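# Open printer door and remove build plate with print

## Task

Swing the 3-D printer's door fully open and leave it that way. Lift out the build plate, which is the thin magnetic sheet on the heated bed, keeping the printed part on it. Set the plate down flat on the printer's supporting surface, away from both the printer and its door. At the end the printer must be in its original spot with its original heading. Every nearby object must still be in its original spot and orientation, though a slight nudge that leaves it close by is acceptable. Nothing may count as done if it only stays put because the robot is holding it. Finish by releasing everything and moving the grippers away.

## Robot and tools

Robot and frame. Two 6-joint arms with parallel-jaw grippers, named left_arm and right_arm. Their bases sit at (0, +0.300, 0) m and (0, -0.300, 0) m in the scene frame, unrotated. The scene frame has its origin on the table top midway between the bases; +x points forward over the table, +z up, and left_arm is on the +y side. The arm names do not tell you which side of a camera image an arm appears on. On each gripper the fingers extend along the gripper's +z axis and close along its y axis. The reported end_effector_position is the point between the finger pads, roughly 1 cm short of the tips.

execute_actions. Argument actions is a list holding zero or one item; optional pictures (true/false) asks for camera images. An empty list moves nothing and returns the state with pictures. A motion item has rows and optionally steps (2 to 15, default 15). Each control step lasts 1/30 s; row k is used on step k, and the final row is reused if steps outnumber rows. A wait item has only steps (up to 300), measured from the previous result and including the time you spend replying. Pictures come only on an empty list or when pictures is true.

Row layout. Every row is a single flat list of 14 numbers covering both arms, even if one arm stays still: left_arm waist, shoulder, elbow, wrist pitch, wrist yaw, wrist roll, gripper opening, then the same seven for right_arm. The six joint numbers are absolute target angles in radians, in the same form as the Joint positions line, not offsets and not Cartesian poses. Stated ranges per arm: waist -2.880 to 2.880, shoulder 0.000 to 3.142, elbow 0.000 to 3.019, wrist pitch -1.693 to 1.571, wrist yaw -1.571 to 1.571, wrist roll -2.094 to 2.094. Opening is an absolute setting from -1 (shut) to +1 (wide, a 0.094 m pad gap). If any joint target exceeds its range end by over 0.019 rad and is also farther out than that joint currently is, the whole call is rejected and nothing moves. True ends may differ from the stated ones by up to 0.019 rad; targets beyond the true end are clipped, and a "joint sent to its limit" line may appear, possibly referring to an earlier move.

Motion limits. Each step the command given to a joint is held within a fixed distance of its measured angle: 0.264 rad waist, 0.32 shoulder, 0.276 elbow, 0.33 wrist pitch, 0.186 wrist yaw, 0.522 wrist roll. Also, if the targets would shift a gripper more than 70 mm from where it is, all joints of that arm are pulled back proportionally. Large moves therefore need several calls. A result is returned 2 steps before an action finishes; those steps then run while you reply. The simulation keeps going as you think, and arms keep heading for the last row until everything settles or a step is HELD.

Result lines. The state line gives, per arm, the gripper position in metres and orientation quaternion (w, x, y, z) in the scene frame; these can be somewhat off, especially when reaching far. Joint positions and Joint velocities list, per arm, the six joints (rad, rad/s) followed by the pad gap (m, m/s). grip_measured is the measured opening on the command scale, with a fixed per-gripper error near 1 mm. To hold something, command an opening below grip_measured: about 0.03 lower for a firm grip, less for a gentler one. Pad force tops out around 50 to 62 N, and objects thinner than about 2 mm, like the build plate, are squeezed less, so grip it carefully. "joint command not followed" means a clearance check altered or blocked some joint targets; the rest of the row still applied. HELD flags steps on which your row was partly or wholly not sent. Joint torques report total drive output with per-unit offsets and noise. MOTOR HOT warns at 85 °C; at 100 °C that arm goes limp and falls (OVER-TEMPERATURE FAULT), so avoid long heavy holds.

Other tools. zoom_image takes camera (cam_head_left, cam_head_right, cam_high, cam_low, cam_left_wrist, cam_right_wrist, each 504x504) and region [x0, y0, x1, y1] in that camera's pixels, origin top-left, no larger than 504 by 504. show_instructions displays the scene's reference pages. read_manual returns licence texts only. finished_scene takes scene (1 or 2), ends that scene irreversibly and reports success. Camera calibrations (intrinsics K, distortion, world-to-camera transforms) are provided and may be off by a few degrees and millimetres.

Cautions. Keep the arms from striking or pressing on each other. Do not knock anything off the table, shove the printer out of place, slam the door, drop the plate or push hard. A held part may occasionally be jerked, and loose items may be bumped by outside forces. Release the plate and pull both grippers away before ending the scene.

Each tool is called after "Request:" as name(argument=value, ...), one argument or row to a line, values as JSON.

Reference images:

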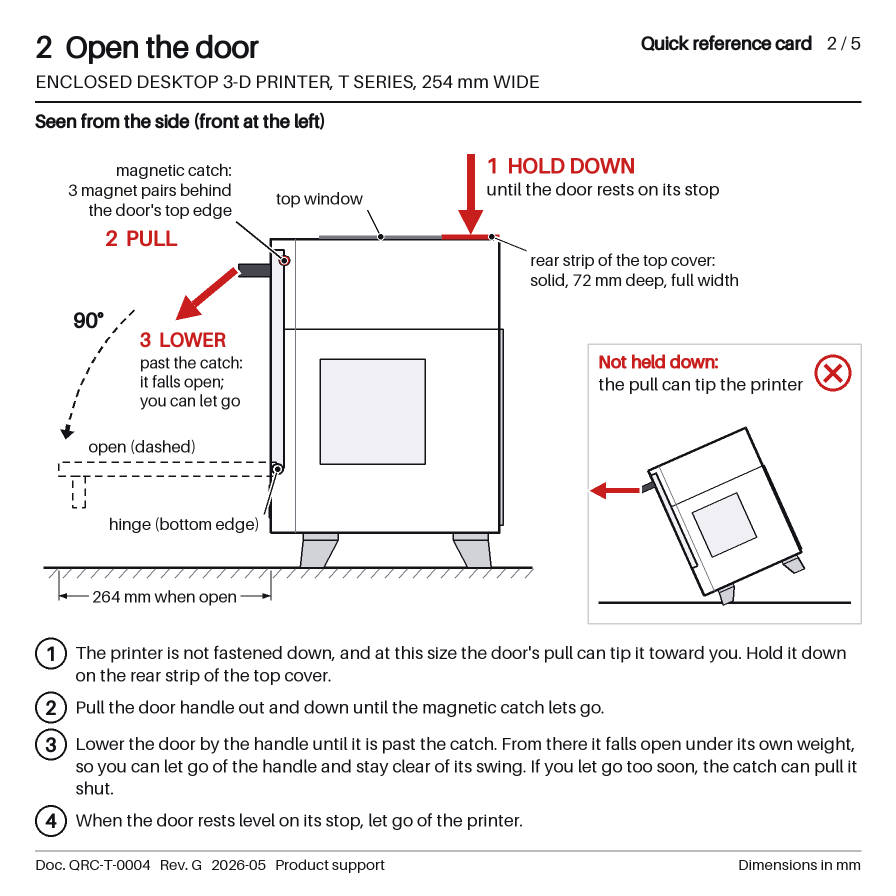

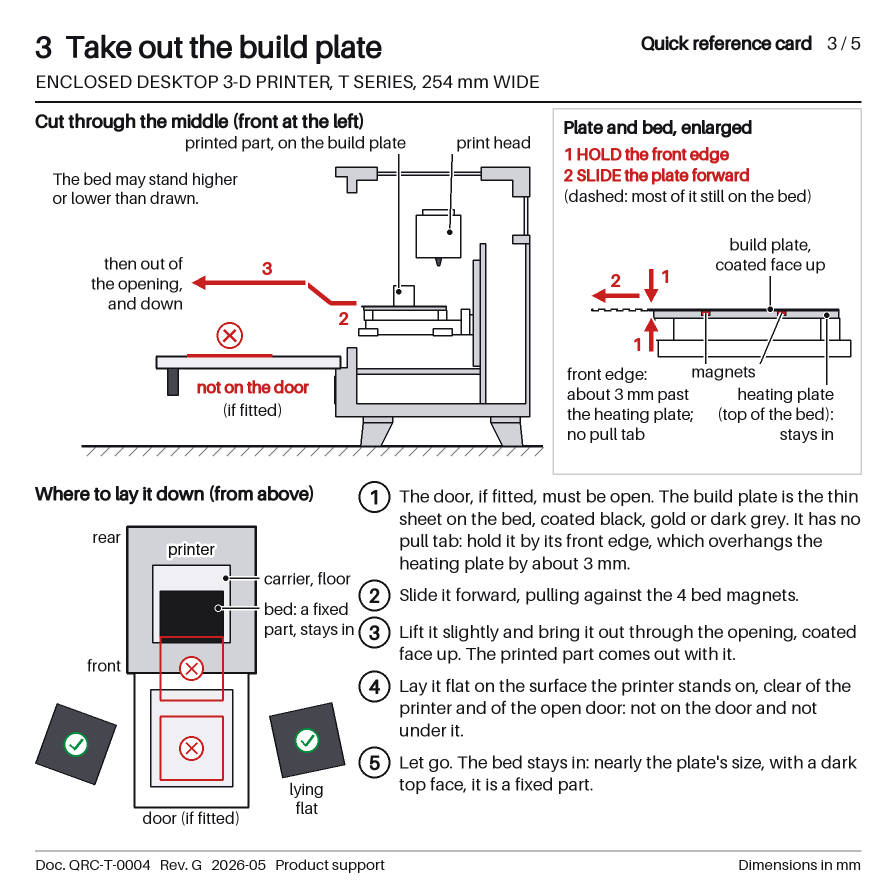

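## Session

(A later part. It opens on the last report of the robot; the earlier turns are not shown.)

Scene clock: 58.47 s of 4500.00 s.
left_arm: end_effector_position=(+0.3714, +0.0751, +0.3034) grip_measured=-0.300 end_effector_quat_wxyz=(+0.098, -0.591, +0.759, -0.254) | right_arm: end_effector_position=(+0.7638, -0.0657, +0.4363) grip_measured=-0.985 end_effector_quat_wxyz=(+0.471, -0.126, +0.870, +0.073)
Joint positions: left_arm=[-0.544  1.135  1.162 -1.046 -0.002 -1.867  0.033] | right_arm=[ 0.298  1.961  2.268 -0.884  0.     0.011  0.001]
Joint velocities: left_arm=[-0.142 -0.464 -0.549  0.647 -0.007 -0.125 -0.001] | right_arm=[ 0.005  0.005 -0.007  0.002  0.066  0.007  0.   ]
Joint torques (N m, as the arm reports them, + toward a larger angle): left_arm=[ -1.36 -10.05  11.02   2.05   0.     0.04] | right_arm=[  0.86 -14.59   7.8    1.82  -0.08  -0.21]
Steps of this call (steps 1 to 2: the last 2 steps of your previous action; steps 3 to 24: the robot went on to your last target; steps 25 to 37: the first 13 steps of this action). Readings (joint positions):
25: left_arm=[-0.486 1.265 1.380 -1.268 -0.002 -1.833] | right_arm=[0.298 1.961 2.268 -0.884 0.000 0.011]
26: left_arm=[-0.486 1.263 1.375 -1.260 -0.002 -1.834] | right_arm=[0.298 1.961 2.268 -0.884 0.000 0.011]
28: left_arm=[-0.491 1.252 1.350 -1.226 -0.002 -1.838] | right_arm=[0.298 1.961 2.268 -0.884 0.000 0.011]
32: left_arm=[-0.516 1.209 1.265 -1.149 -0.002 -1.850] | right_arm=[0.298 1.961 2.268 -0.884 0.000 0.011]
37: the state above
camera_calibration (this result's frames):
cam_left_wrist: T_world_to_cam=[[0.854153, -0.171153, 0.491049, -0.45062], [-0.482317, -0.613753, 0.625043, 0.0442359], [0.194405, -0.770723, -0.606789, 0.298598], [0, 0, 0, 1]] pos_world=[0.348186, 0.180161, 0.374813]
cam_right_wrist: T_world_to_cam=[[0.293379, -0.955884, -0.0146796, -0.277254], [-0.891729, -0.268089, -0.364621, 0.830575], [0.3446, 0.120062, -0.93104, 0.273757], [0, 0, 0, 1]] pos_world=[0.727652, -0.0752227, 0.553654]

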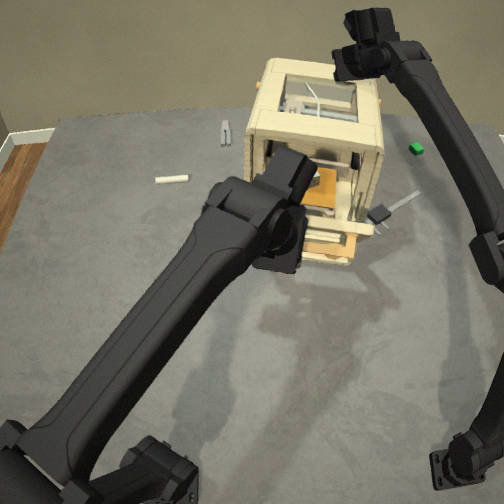

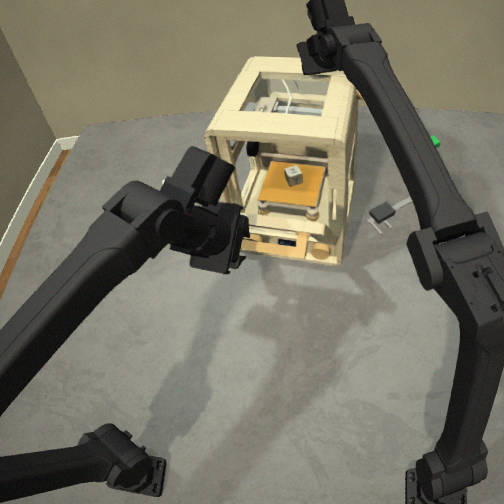

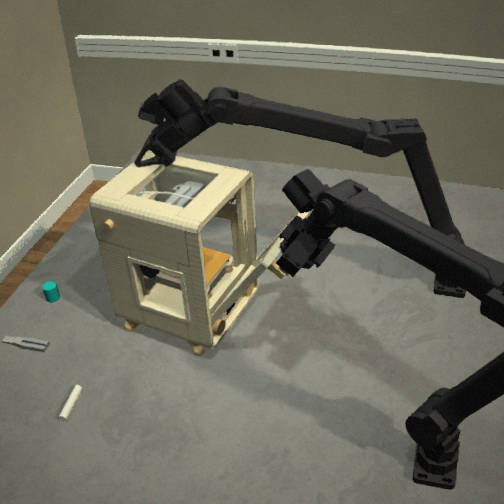

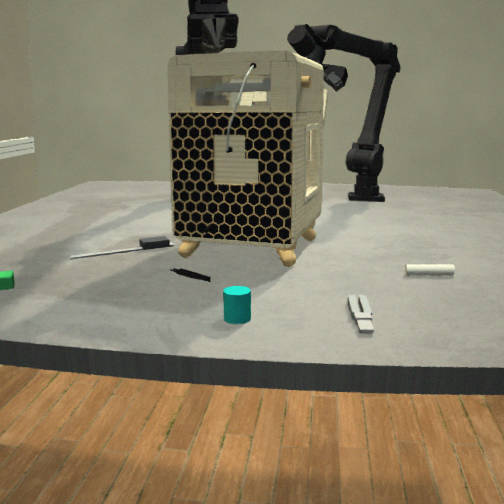

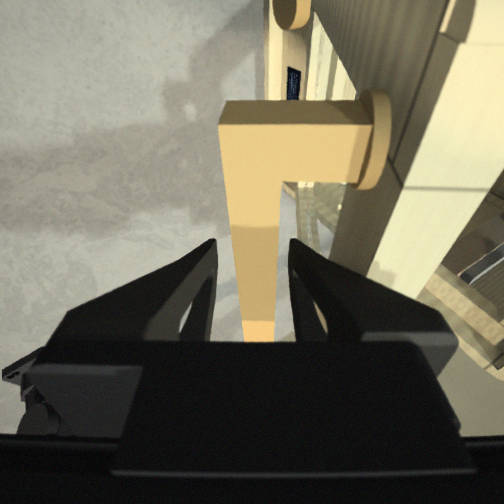

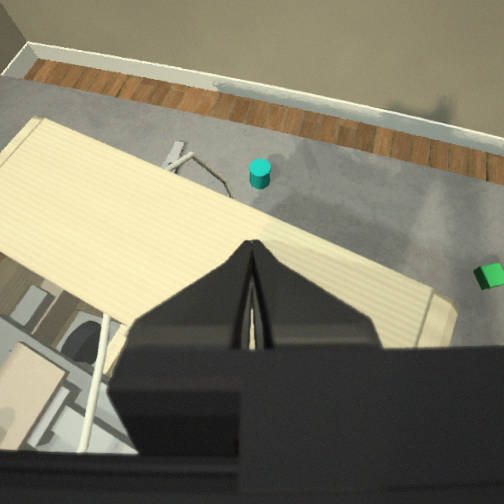

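Request:
execute_actions(
  actions=[
    {"rows":[[-0.567,1.06,1.08,-0.92,0,-1.89,-0.3,0.305,2.04,2.245,-0.888,0,0,-1],[-0.57,1.046,1.055,-0.893,0,-1.89,-0.3,0.305,2.04,2.245,-0.888,0,0,-1],[-0.573,1.032,1.03,-0.866,0,-1.888,-0.3,0.305,2.04,2.245,-0.888,0,0,-1],[-0.576,1.018,1.004,-0.839,0,-1.886,-0.3,0.305,2.04,2.245,-0.888,0,0,-1],[-0.579,1.004,0.978,-0.812,0,-1.884,-0.3,0.305,2.04,2.245,-0.888,0,0,-1],[-0.582,0.99,0.952,-0.785,0,-1.882,-0.3,0.305,2.04,2.245,-0.888,0,0,-1],[-0.585,0.976,0.926,-0.758,0,-1.88,-0.3,0.305,2.04,2.245,-0.888,0,0,-1],[-0.588,0.961,0.9,-0.73,0,-1.877,-0.3,0.305,2.04,2.245,-0.888,0,0,-1],[-0.591,0.946,0.874,-0.702,0,-1.874,-0.3,0.305,2.04,2.245,-0.888,0,0,-1],[-0.594,0.931,0.848,-0.674,0,-1.871,-0.3,0.305,2.04,2.245,-0.888,0,0,-1],[-0.597,0.916,0.822,-0.646,0,-1.868,-0.3,0.305,2.04,2.245,-0.888,0,0,-1],[-0.6,0.9,0.796,-0.618,0,-1.866,-0.3,0.305,2.04,2.245,-0.888,0,0,-1],[-0.602,0.884,0.77,-0.59,0,-1.864,-0.3,0.305,2.04,2.245,-0.888,0,0,-1],[-0.604,0.866,0.745,-0.563,0,-1.862,-0.3,0.305,2.04,2.245,-0.888,0,0,-1],[-0.606,0.848,0.722,-0.538,0,-1.86,-0.3,0.305,2.04,2.245,-0.888,0,0,-1]],"steps":15},
  ],
  pictures=true,
)

Scene clock: 59.13 s of 4500.00 s.
left_arm: end_effector_position=(+0.3328, +0.0753, +0.2614) grip_measured=-0.300 end_effector_quat_wxyz=(+0.127, -0.553, +0.737, -0.366) | right_arm: end_effector_position=(+0.7638, -0.0657, +0.4363) grip_measured=-0.985 end_effector_quat_wxyz=(+0.471, -0.126, +0.870, +0.073)
Joint positions: left_arm=[-0.593  0.918  0.815 -0.672  0.001 -1.88   0.033] | right_arm=[ 0.298  1.961  2.268 -0.884  0.     0.011  0.001]
Joint velocities: left_arm=[-0.112 -0.444 -0.74   0.833  0.037  0.007  0.   ] | right_arm=[-0.015 -0.015 -0.002  0.022  0.007 -0.022  0.   ]
Joint torques (N m, as the arm reports them, + toward a larger angle): left_arm=[-0.95 -6.25 11.33  2.47 -0.05  0.27] | right_arm=[  0.63 -14.59   7.83   1.8   -0.08  -0.21]
Steps of this call (steps 1 to 2: the last 2 steps of your previous action; steps 3 to 7: the robot went on to your last target; steps 8 to 20: the first 13 steps of this action). Readings (joint positions):
8: left_arm=[-0.559 1.069 1.094 -0.965 -0.001 -1.881] | right_arm=[0.298 1.961 2.268 -0.884 0.000 0.011]
9: left_arm=[-0.559 1.067 1.089 -0.950 -0.001 -1.881] | right_arm=[0.298 1.961 2.268 -0.884 0.000 0.011]
11: left_arm=[-0.561 1.054 1.058 -0.904 -0.001 -1.881] | right_arm=[0.298 1.961 2.268 -0.884 0.000 0.011]
15: left_arm=[-0.573 0.998 0.952 -0.804 -0.001 -1.881] | right_arm=[0.298 1.961 2.268 -0.884 0.000 0.011]
20: the state above
camera_calibration (this result's frames):
cam_left_wrist: T_world_to_cam=[[0.731531, -0.120276, 0.671115, -0.407066], [-0.626689, -0.506329, 0.592362, 0.100508], [0.268558, -0.853912, -0.445771, 0.220202], [0, 0, 0, 1]] pos_world=[0.301632, 0.189963, 0.31181]
cam_right_wrist: T_world_to_cam=[[0.293379, -0.955884, -0.0146796, -0.277254], [-0.891729, -0.268089, -0.364621, 0.830575], [0.3446, 0.120062, -0.93104, 0.273757], [0, 0, 0, 1]] pos_world=[0.727652, -0.0752227, 0.553654]

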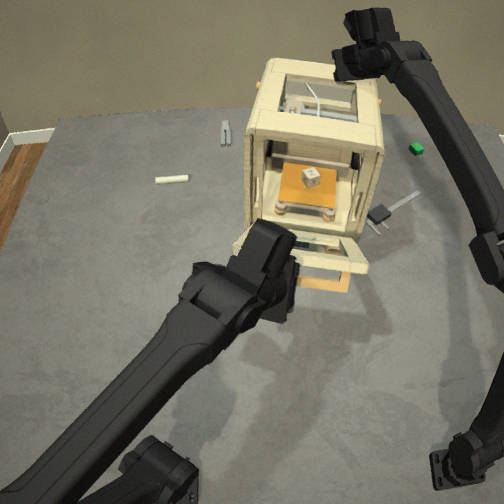

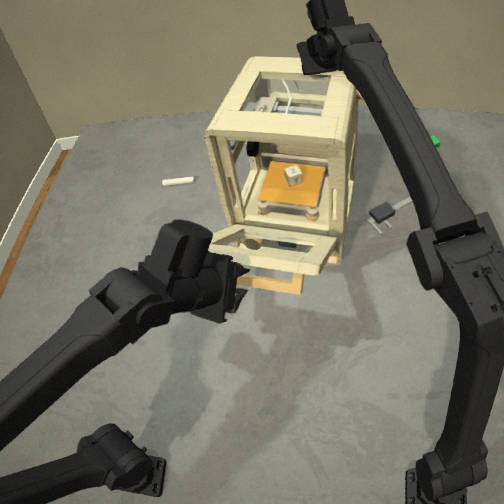

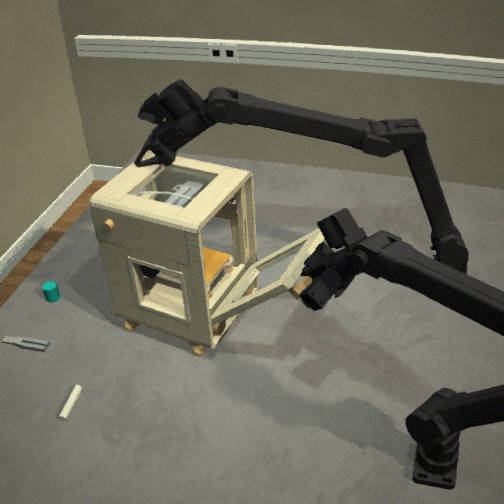

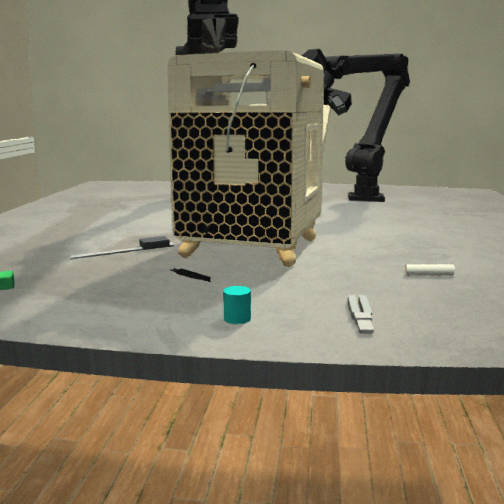

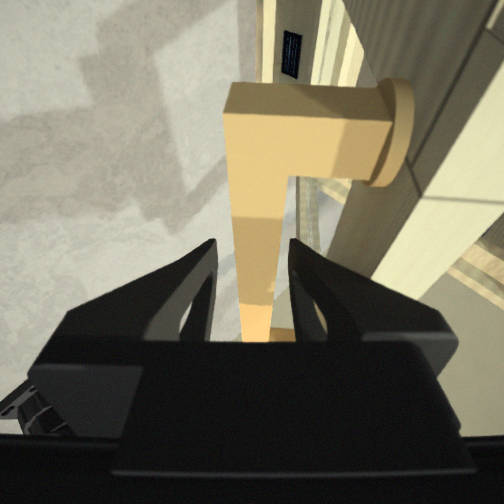

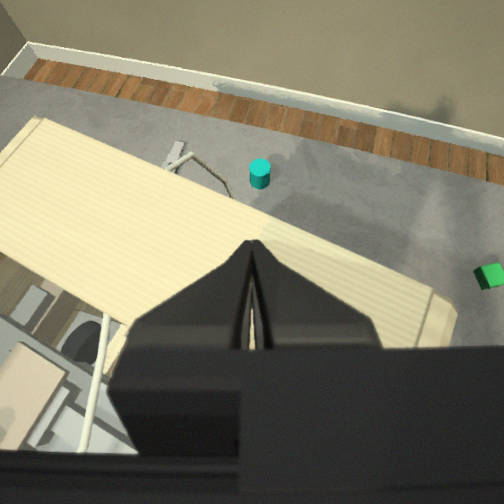

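Request:
execute_actions(
  actions=[
    {"rows":[[-0.608,0.838,0.7,-0.51,0,-1.855,-0.3,0.305,2.04,2.245,-0.888,0,0,-1],[-0.611,0.826,0.672,-0.474,0,-1.85,-0.3,0.305,2.04,2.245,-0.888,0,0,-1],[-0.614,0.814,0.643,-0.437,0,-1.845,-0.3,0.305,2.04,2.245,-0.888,0,0,-1],[-0.617,0.802,0.614,-0.4,0,-1.84,-0.3,0.305,2.04,2.245,-0.888,0,0,-1],[-0.62,0.791,0.585,-0.363,0,-1.835,-0.3,0.305,2.04,2.245,-0.888,0,0,-1],[-0.623,0.781,0.556,-0.326,0,-1.83,-0.3,0.305,2.04,2.245,-0.888,0,0,-1],[-0.626,0.773,0.527,-0.289,0,-1.825,-0.3,0.305,2.04,2.245,-0.888,0,0,-1],[-0.628,0.767,0.498,-0.252,0,-1.82,-0.3,0.305,2.04,2.245,-0.888,0,0,-1],[-0.63,0.764,0.474,-0.213,0,-1.814,-0.3,0.305,2.04,2.245,-0.888,0,0,-1],[-0.632,0.763,0.45,-0.174,0,-1.808,-0.3,0.305,2.04,2.245,-0.888,0,0,-1],[-0.634,0.763,0.426,-0.135,0,-1.802,-0.3,0.305,2.04,2.245,-0.888,0,0,-1],[-0.636,0.764,0.403,-0.096,0,-1.796,-0.3,0.305,2.04,2.245,-0.888,0,0,-1],[-0.638,0.766,0.38,-0.058,0,-1.79,-0.3,0.305,2.04,2.245,-0.888,0,0,-1],[-0.64,0.769,0.358,-0.02,0,-1.785,-0.3,0.305,2.04,2.245,-0.888,0,0,-1],[-0.642,0.772,0.337,0.017,0,-1.78,-0.3,0.305,2.04,2.245,-0.888,0,0,-1]],"steps":15},
  ],
  pictures=true,
)

Scene clock: 59.93 s of 4500.00 s.
left_arm: end_effector_position=(+0.2963, +0.0830, +0.1858) grip_measured=-0.300 end_effector_quat_wxyz=(+0.167, -0.488, +0.716, -0.471) | right_arm: end_effector_position=(+0.7638, -0.0657, +0.4363) grip_measured=-0.985 end_effector_quat_wxyz=(+0.471, -0.126, +0.870, +0.073)
Joint positions: left_arm=[-0.63   0.767  0.41  -0.166  0.001 -1.827  0.033] | right_arm=[ 0.298  1.961  2.268 -0.884  0.     0.011  0.001]
Joint velocities: left_arm=[-0.054  0.005 -0.716  1.116  0.037  0.125 -0.001] | right_arm=[-0.005 -0.024  0.007 -0.002 -0.081 -0.007  0.001]
Joint torques (N m, as the arm reports them, + toward a larger angle): left_arm=[-1.42 -2.7  12.26  3.1  -0.08  0.29] | right_arm=[  0.8  -14.67   7.75   1.8   -0.06  -0.21]
Steps of this call (steps 1 to 2: the last 2 steps of your previous action; steps 3 to 11: the robot went on to your last target; steps 12 to 24: the first 13 steps of this action). Readings (joint positions):
12: left_arm=[-0.601 0.853 0.709 -0.562 0.001 -1.876] | right_arm=[0.298 1.961 2.268 -0.884 0.000 0.011]
13: left_arm=[-0.601 0.851 0.702 -0.545 0.001 -1.874] | right_arm=[0.298 1.961 2.268 -0.884 0.000 0.011]
15: left_arm=[-0.603 0.837 0.670 -0.485 0.001 -1.868] | right_arm=[0.298 1.961 2.268 -0.884 0.000 0.011]
19: left_arm=[-0.616 0.788 0.554 -0.346 0.001 -1.851] | right_arm=[0.298 1.961 2.268 -0.884 0.000 0.011]
24: the state above
camera_calibration (this result's frames):
cam_left_wrist: T_world_to_cam=[[0.550701, -0.0825231, 0.830614, -0.307971], [-0.782573, -0.397199, 0.479387, 0.184408], [0.290358, -0.914015, -0.283318, 0.171223], [0, 0, 0, 1]] pos_world=[0.264196, 0.204332, 0.215912]
cam_right_wrist: T_world_to_cam=[[0.293379, -0.955884, -0.0146796, -0.277254], [-0.891729, -0.268089, -0.364621, 0.830575], [0.3446, 0.120062, -0.93104, 0.273757], [0, 0, 0, 1]] pos_world=[0.727652, -0.0752227, 0.553654]

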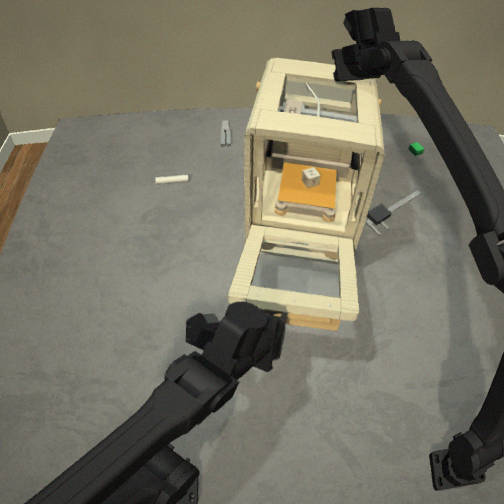

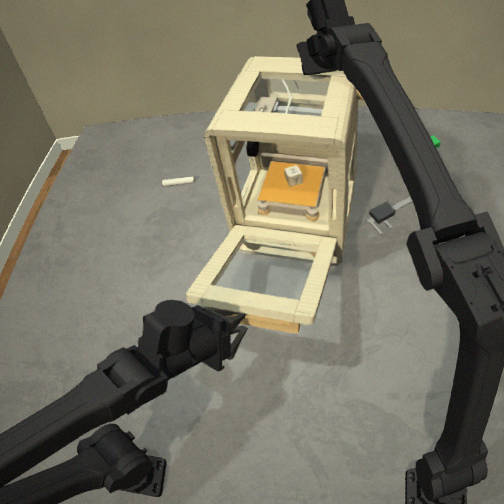

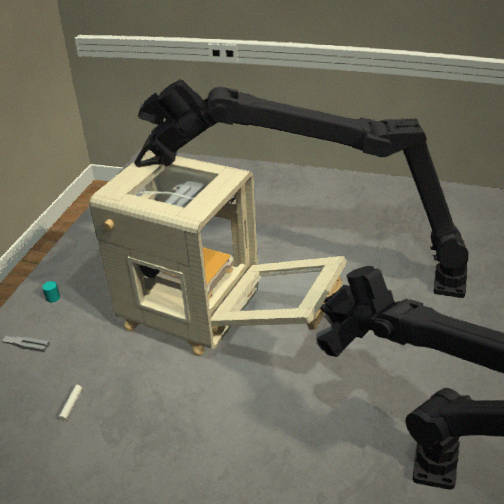

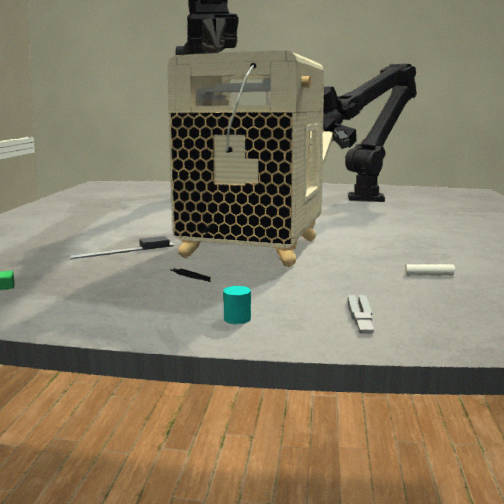

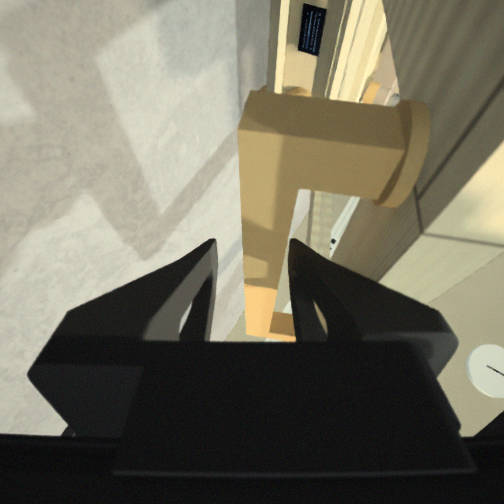

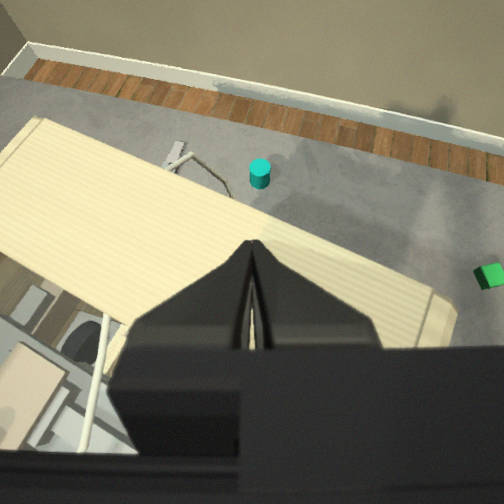

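Request:
execute_actions(
  actions=[
    {"rows":[[-0.642,0.778,0.325,0.045,0,-1.775,-0.3,0.305,2.04,2.245,-0.888,0,0,-1],[-0.643,0.787,0.311,0.078,0,-1.77,-0.3,0.305,2.04,2.245,-0.888,0,0,-1],[-0.644,0.797,0.297,0.111,0,-1.766,-0.3,0.305,2.04,2.245,-0.888,0,0,-1],[-0.645,0.808,0.283,0.144,0,-1.762,-0.3,0.305,2.04,2.245,-0.888,0,0,-1],[-0.646,0.821,0.269,0.177,0,-1.758,-0.3,0.305,2.04,2.245,-0.888,0,0,-1],[-0.647,0.836,0.256,0.21,0,-1.754,-0.3,0.305,2.04,2.245,-0.888,0,0,-1],[-0.648,0.853,0.243,0.243,0,-1.75,-0.3,0.305,2.04,2.245,-0.888,0,0,-1],[-0.648,0.871,0.231,0.278,0,-1.747,-0.3,0.305,2.04,2.245,-0.888,0,0,-1],[-0.649,0.89,0.22,0.314,0,-1.744,-0.3,0.305,2.04,2.245,-0.888,0,0,-1],[-0.649,0.91,0.209,0.35,0,-1.741,-0.3,0.305,2.04,2.245,-0.888,0,0,-1],[-0.65,0.931,0.198,0.387,0,-1.738,-0.3,0.305,2.04,2.245,-0.888,0,0,-1],[-0.65,0.952,0.188,0.424,0,-1.735,-0.3,0.305,2.04,2.245,-0.888,0,0,-1],[-0.65,0.973,0.178,0.461,0,-1.732,-0.3,0.305,2.04,2.245,-0.888,0,0,-1],[-0.65,0.993,0.169,0.497,0,-1.729,-0.3,0.305,2.04,2.245,-0.888,0,0,-1],[-0.65,1.01,0.16,0.53,0,-1.725,-0.3,0.305,2.04,2.245,-0.888,0,0,-1]],"steps":15},
  ],
  pictures=true,
)

Scene clock: 61.10 s of 4500.00 s.
left_arm: end_effector_position=(+0.2872, +0.0835, +0.1261) grip_measured=-0.300 end_effector_quat_wxyz=(+0.201, -0.439, +0.700, -0.526) | right_arm: end_effector_position=(+0.7638, -0.0656, +0.4364) grip_measured=-0.985 end_effector_quat_wxyz=(+0.471, -0.126, +0.870, +0.074)
Joint positions: left_arm=[-0.644  0.927  0.186  0.366  0.001 -1.765  0.033] | right_arm=[ 0.298  1.961  2.268 -0.883  0.     0.011  0.001]
Joint velocities: left_arm=[-0.015  0.562 -0.3    1.258 -0.037  0.095  0.001] | right_arm=[-0.024  0.005 -0.017  0.012  0.051  0.007 -0.   ]
Joint torques (N m, as the arm reports them, + toward a larger angle): left_arm=[-1.2  -1.47  9.95  1.94 -0.03  0.49] | right_arm=[  1.07 -14.75   7.76   1.77  -0.05  -0.21]
Steps of this call (steps 1 to 2: the last 2 steps of your previous action; steps 3 to 22: the robot went on to your last target; steps 23 to 35: the first 13 steps of this action). Readings (joint positions):
23: left_arm=[-0.636 0.769 0.316 -0.012 0.002 -1.799] | right_arm=[0.298 1.961 2.268 -0.884 0.000 0.011]
24: left_arm=[-0.636 0.770 0.313 0.003 0.002 -1.797] | right_arm=[0.298 1.961 2.268 -0.884 0.000 0.011]
26: left_arm=[-0.636 0.777 0.299 0.056 0.002 -1.791] | right_arm=[0.298 1.961 2.268 -0.884 0.000 0.011]
30: left_arm=[-0.639 0.822 0.252 0.185 0.002 -1.777] | right_arm=[0.298 1.961 2.268 -0.884 0.000 0.011]
35: the state above
camera_calibration (this result's frames):
cam_left_wrist: T_world_to_cam=[[0.415191, -0.0644528, 0.907448, -0.225597], [-0.862438, -0.345324, 0.37007, 0.238491], [0.289511, -0.936268, -0.198962, 0.148921], [0, 0, 0, 1]] pos_world=[0.256235, 0.207246, 0.146088]
cam_right_wrist: T_world_to_cam=[[0.293384, -0.955882, -0.0146797, -0.277257], [-0.891596, -0.268048, -0.364976, 0.830708], [0.344939, 0.120167, -0.930901, 0.273498], [0, 0, 0, 1]] pos_world=[0.727658, -0.0752208, 0.553718]

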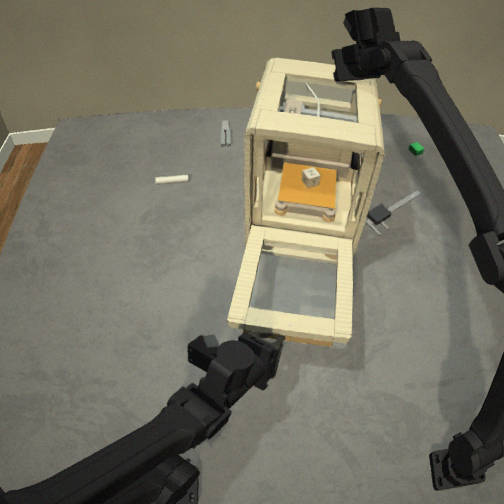

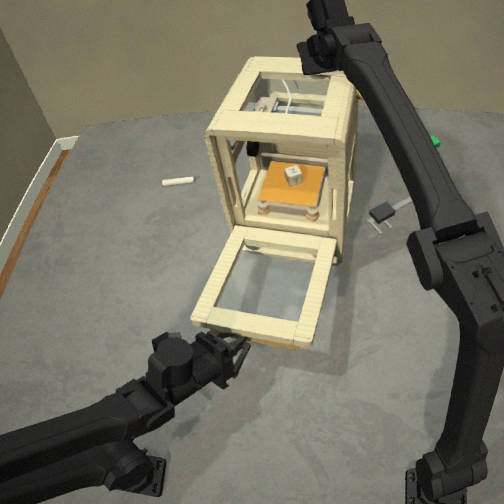

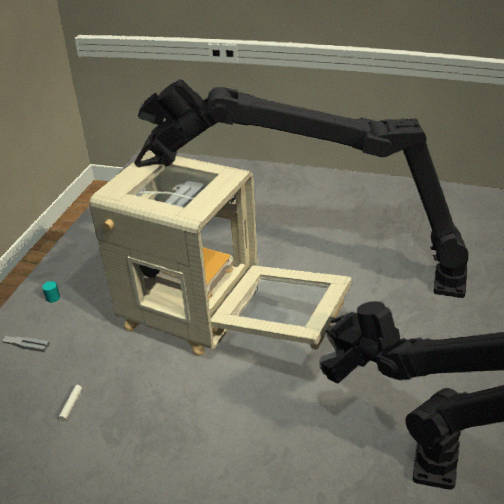

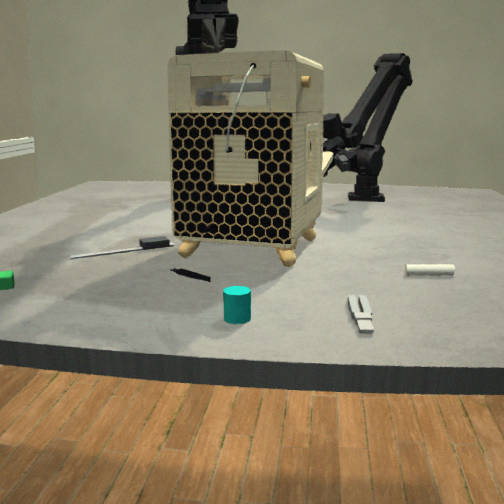

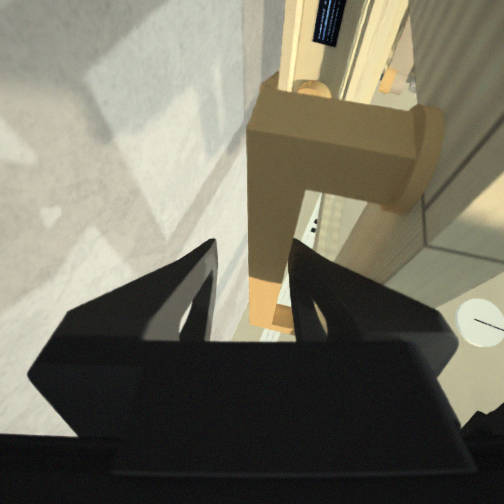

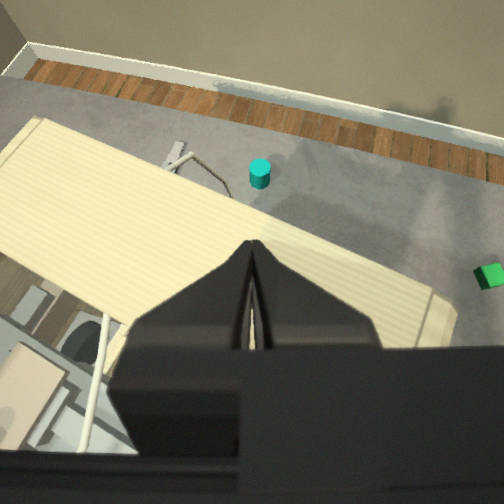

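Request:
execute_actions(
  actions=[
    {"rows":[[-0.65,1.0,0.162,0.51,0,-1.725,-0.3,0.305,2.04,2.245,-0.888,0,0,-1],[-0.65,0.97,0.165,0.465,0,-1.725,-0.3,0.305,2.04,2.245,-0.888,0,0,-1],[-0.65,0.935,0.168,0.415,0,-1.725,-0.3,0.305,2.04,2.245,-0.888,0,0,-1],[-0.65,0.9,0.171,0.365,0,-1.725,-0.3,0.305,2.04,2.245,-0.888,0,0,-1],[-0.65,0.862,0.174,0.313,0,-1.725,-0.3,0.305,2.04,2.245,-0.888,0,0,-1],[-0.65,0.824,0.177,0.261,0,-1.725,-0.3,0.305,2.04,2.245,-0.888,0,0,-1],[-0.65,0.786,0.18,0.209,0,-1.725,-0.3,0.305,2.04,2.245,-0.888,0,0,-1],[-0.65,0.748,0.183,0.157,0,-1.725,-0.3,0.305,2.04,2.245,-0.888,0,0,-1],[-0.65,0.71,0.186,0.105,0,-1.725,-0.3,0.305,2.04,2.245,-0.888,0,0,-1],[-0.65,0.672,0.189,0.053,0,-1.725,-0.3,0.305,2.04,2.245,-0.888,0,0,-1],[-0.65,0.634,0.192,0.001,0,-1.725,-0.3,0.305,2.04,2.245,-0.888,0,0,-1],[-0.65,0.596,0.195,-0.051,0,-1.725,-0.3,0.305,2.04,2.245,-0.888,0,0,-1],[-0.65,0.558,0.198,-0.103,0,-1.725,-0.3,0.305,2.04,2.245,-0.888,0,0,-1],[-0.65,0.52,0.2,-0.157,0,-1.725,-0.3,0.305,2.04,2.245,-0.888,0,0,-1],[-0.65,0.48,0.2,-0.21,0,-1.725,-0.3,0.305,2.04,2.245,-0.888,0,0,-1]],"steps":15},
  ],
  pictures=true,
)

Scene clock: 62.27 s of 4500.00 s.
left_arm: end_effector_position=(+0.2511, +0.1103, +0.1188) grip_measured=-0.300 end_effector_quat_wxyz=(+0.190, -0.445, +0.731, -0.480) | right_arm: end_effector_position=(+0.7638, -0.0656, +0.4364) grip_measured=-0.985 end_effector_quat_wxyz=(+0.471, -0.126, +0.870, +0.074)
Joint positions: left_arm=[-0.645  0.642  0.157 -0.     0.001 -1.739  0.033] | right_arm=[ 0.298  1.961  2.268 -0.883  0.     0.011  0.001]
Joint velocities: left_arm=[-0.005 -1.236 -0.012 -1.399 -0.022 -0.007 -0.   ] | right_arm=[ 0.005  0.005 -0.002  0.002 -0.007 -0.037  0.   ]
Joint torques (N m, as the arm reports them, + toward a larger angle): left_arm=[-1.16 -0.77 14.19  1.89 -0.07  0.26] | right_arm=[  0.81 -14.67   7.75   1.8   -0.07  -0.23]
Steps of this call (steps 1 to 2: the last 2 steps of your previous action; steps 3 to 22: the robot went on to your last target; steps 23 to 35: the first 13 steps of this action). Readings (joint positions):
23: left_arm=[-0.644 1.003 0.155 0.510 0.001 -1.747] | right_arm=[0.298 1.961 2.268 -0.883 0.000 0.011]
24: left_arm=[-0.644 1.001 0.155 0.504 0.001 -1.747] | right_arm=[0.298 1.961 2.268 -0.883 0.000 0.011]
26: left_arm=[-0.644 0.976 0.157 0.461 0.000 -1.747] | right_arm=[0.298 1.961 2.268 -0.883 0.000 0.011]
30: left_arm=[-0.645 0.845 0.157 0.256 0.001 -1.743] | right_arm=[0.298 1.961 2.268 -0.883 0.000 0.011]
35: the state above
camera_calibration (this result's frames):
cam_left_wrist: T_world_to_cam=[[0.479118, -0.145243, 0.86565, -0.204418], [-0.838254, -0.368221, 0.402173, 0.211961], [0.260338, -0.918323, -0.298172, 0.200144], [0, 0, 0, 1]] pos_world=[0.223512, 0.232155, 0.151387]
cam_right_wrist: T_world_to_cam=[[0.293384, -0.955882, -0.0146797, -0.277257], [-0.891596, -0.268048, -0.364976, 0.830708], [0.344939, 0.120167, -0.930901, 0.273498], [0, 0, 0, 1]] pos_world=[0.727658, -0.0752208, 0.553718]

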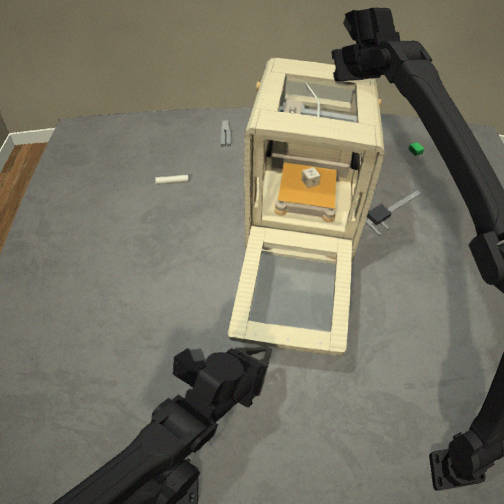

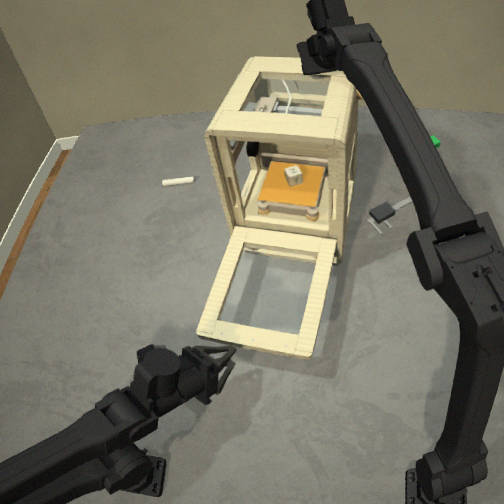

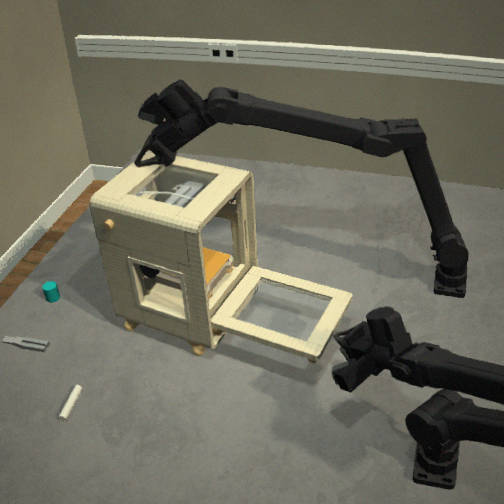

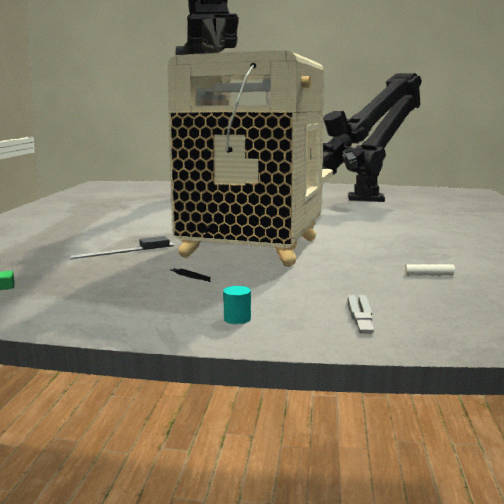

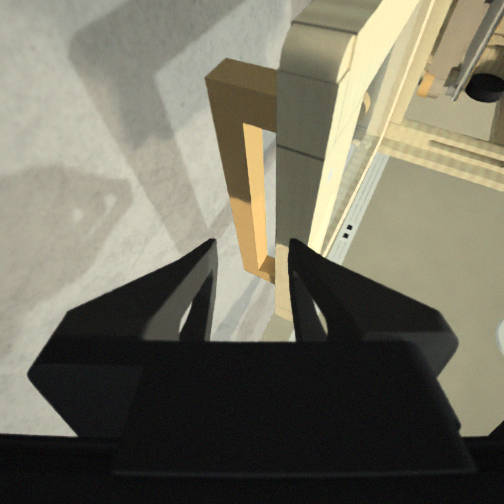

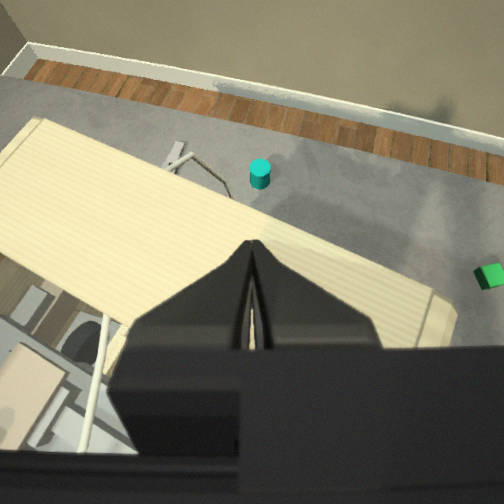

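Request:
zoom_image(
  camera="cam_head_left",
  region=[240, 130, 400, 270],
)

Request:
zoom_image(
  camera="cam_head_right",
  region=[200, 130, 360, 270],
)

Request:
zoom_image(
  camera="cam_high",
  region=[180, 220, 300, 350],
)

Region (240, 130, 400, 270) of cam_head_left's 504x504 image, scaled by 3.150, with more detail than that image has; it fills the top 441 rows of this view, and the rest is white.

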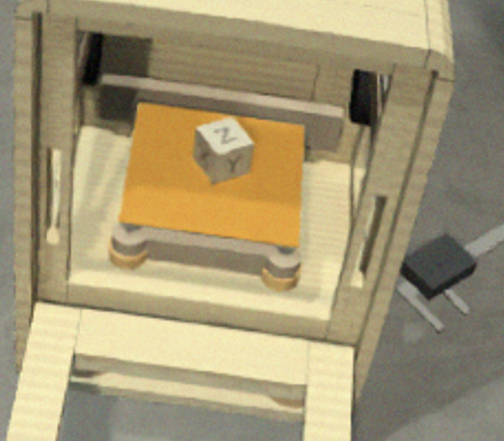

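Region (200, 130, 360, 270) of cam_head_right's 504x504 image, scaled by 3.150, with more detail than that image has; it fills the top 441 rows of this view, and the rest is white.

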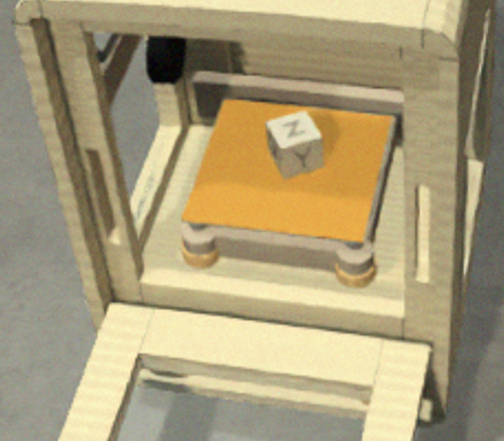

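Region (180, 220, 300, 350) of cam_high's 504x504 image, scaled by 3.877, with more detail than that image has; it fills the left 465 columns of this view, and the rest is white.

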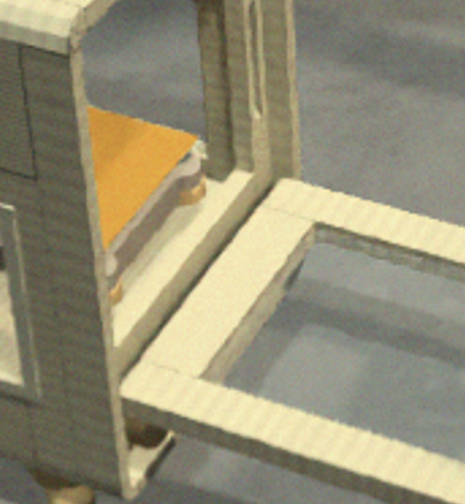

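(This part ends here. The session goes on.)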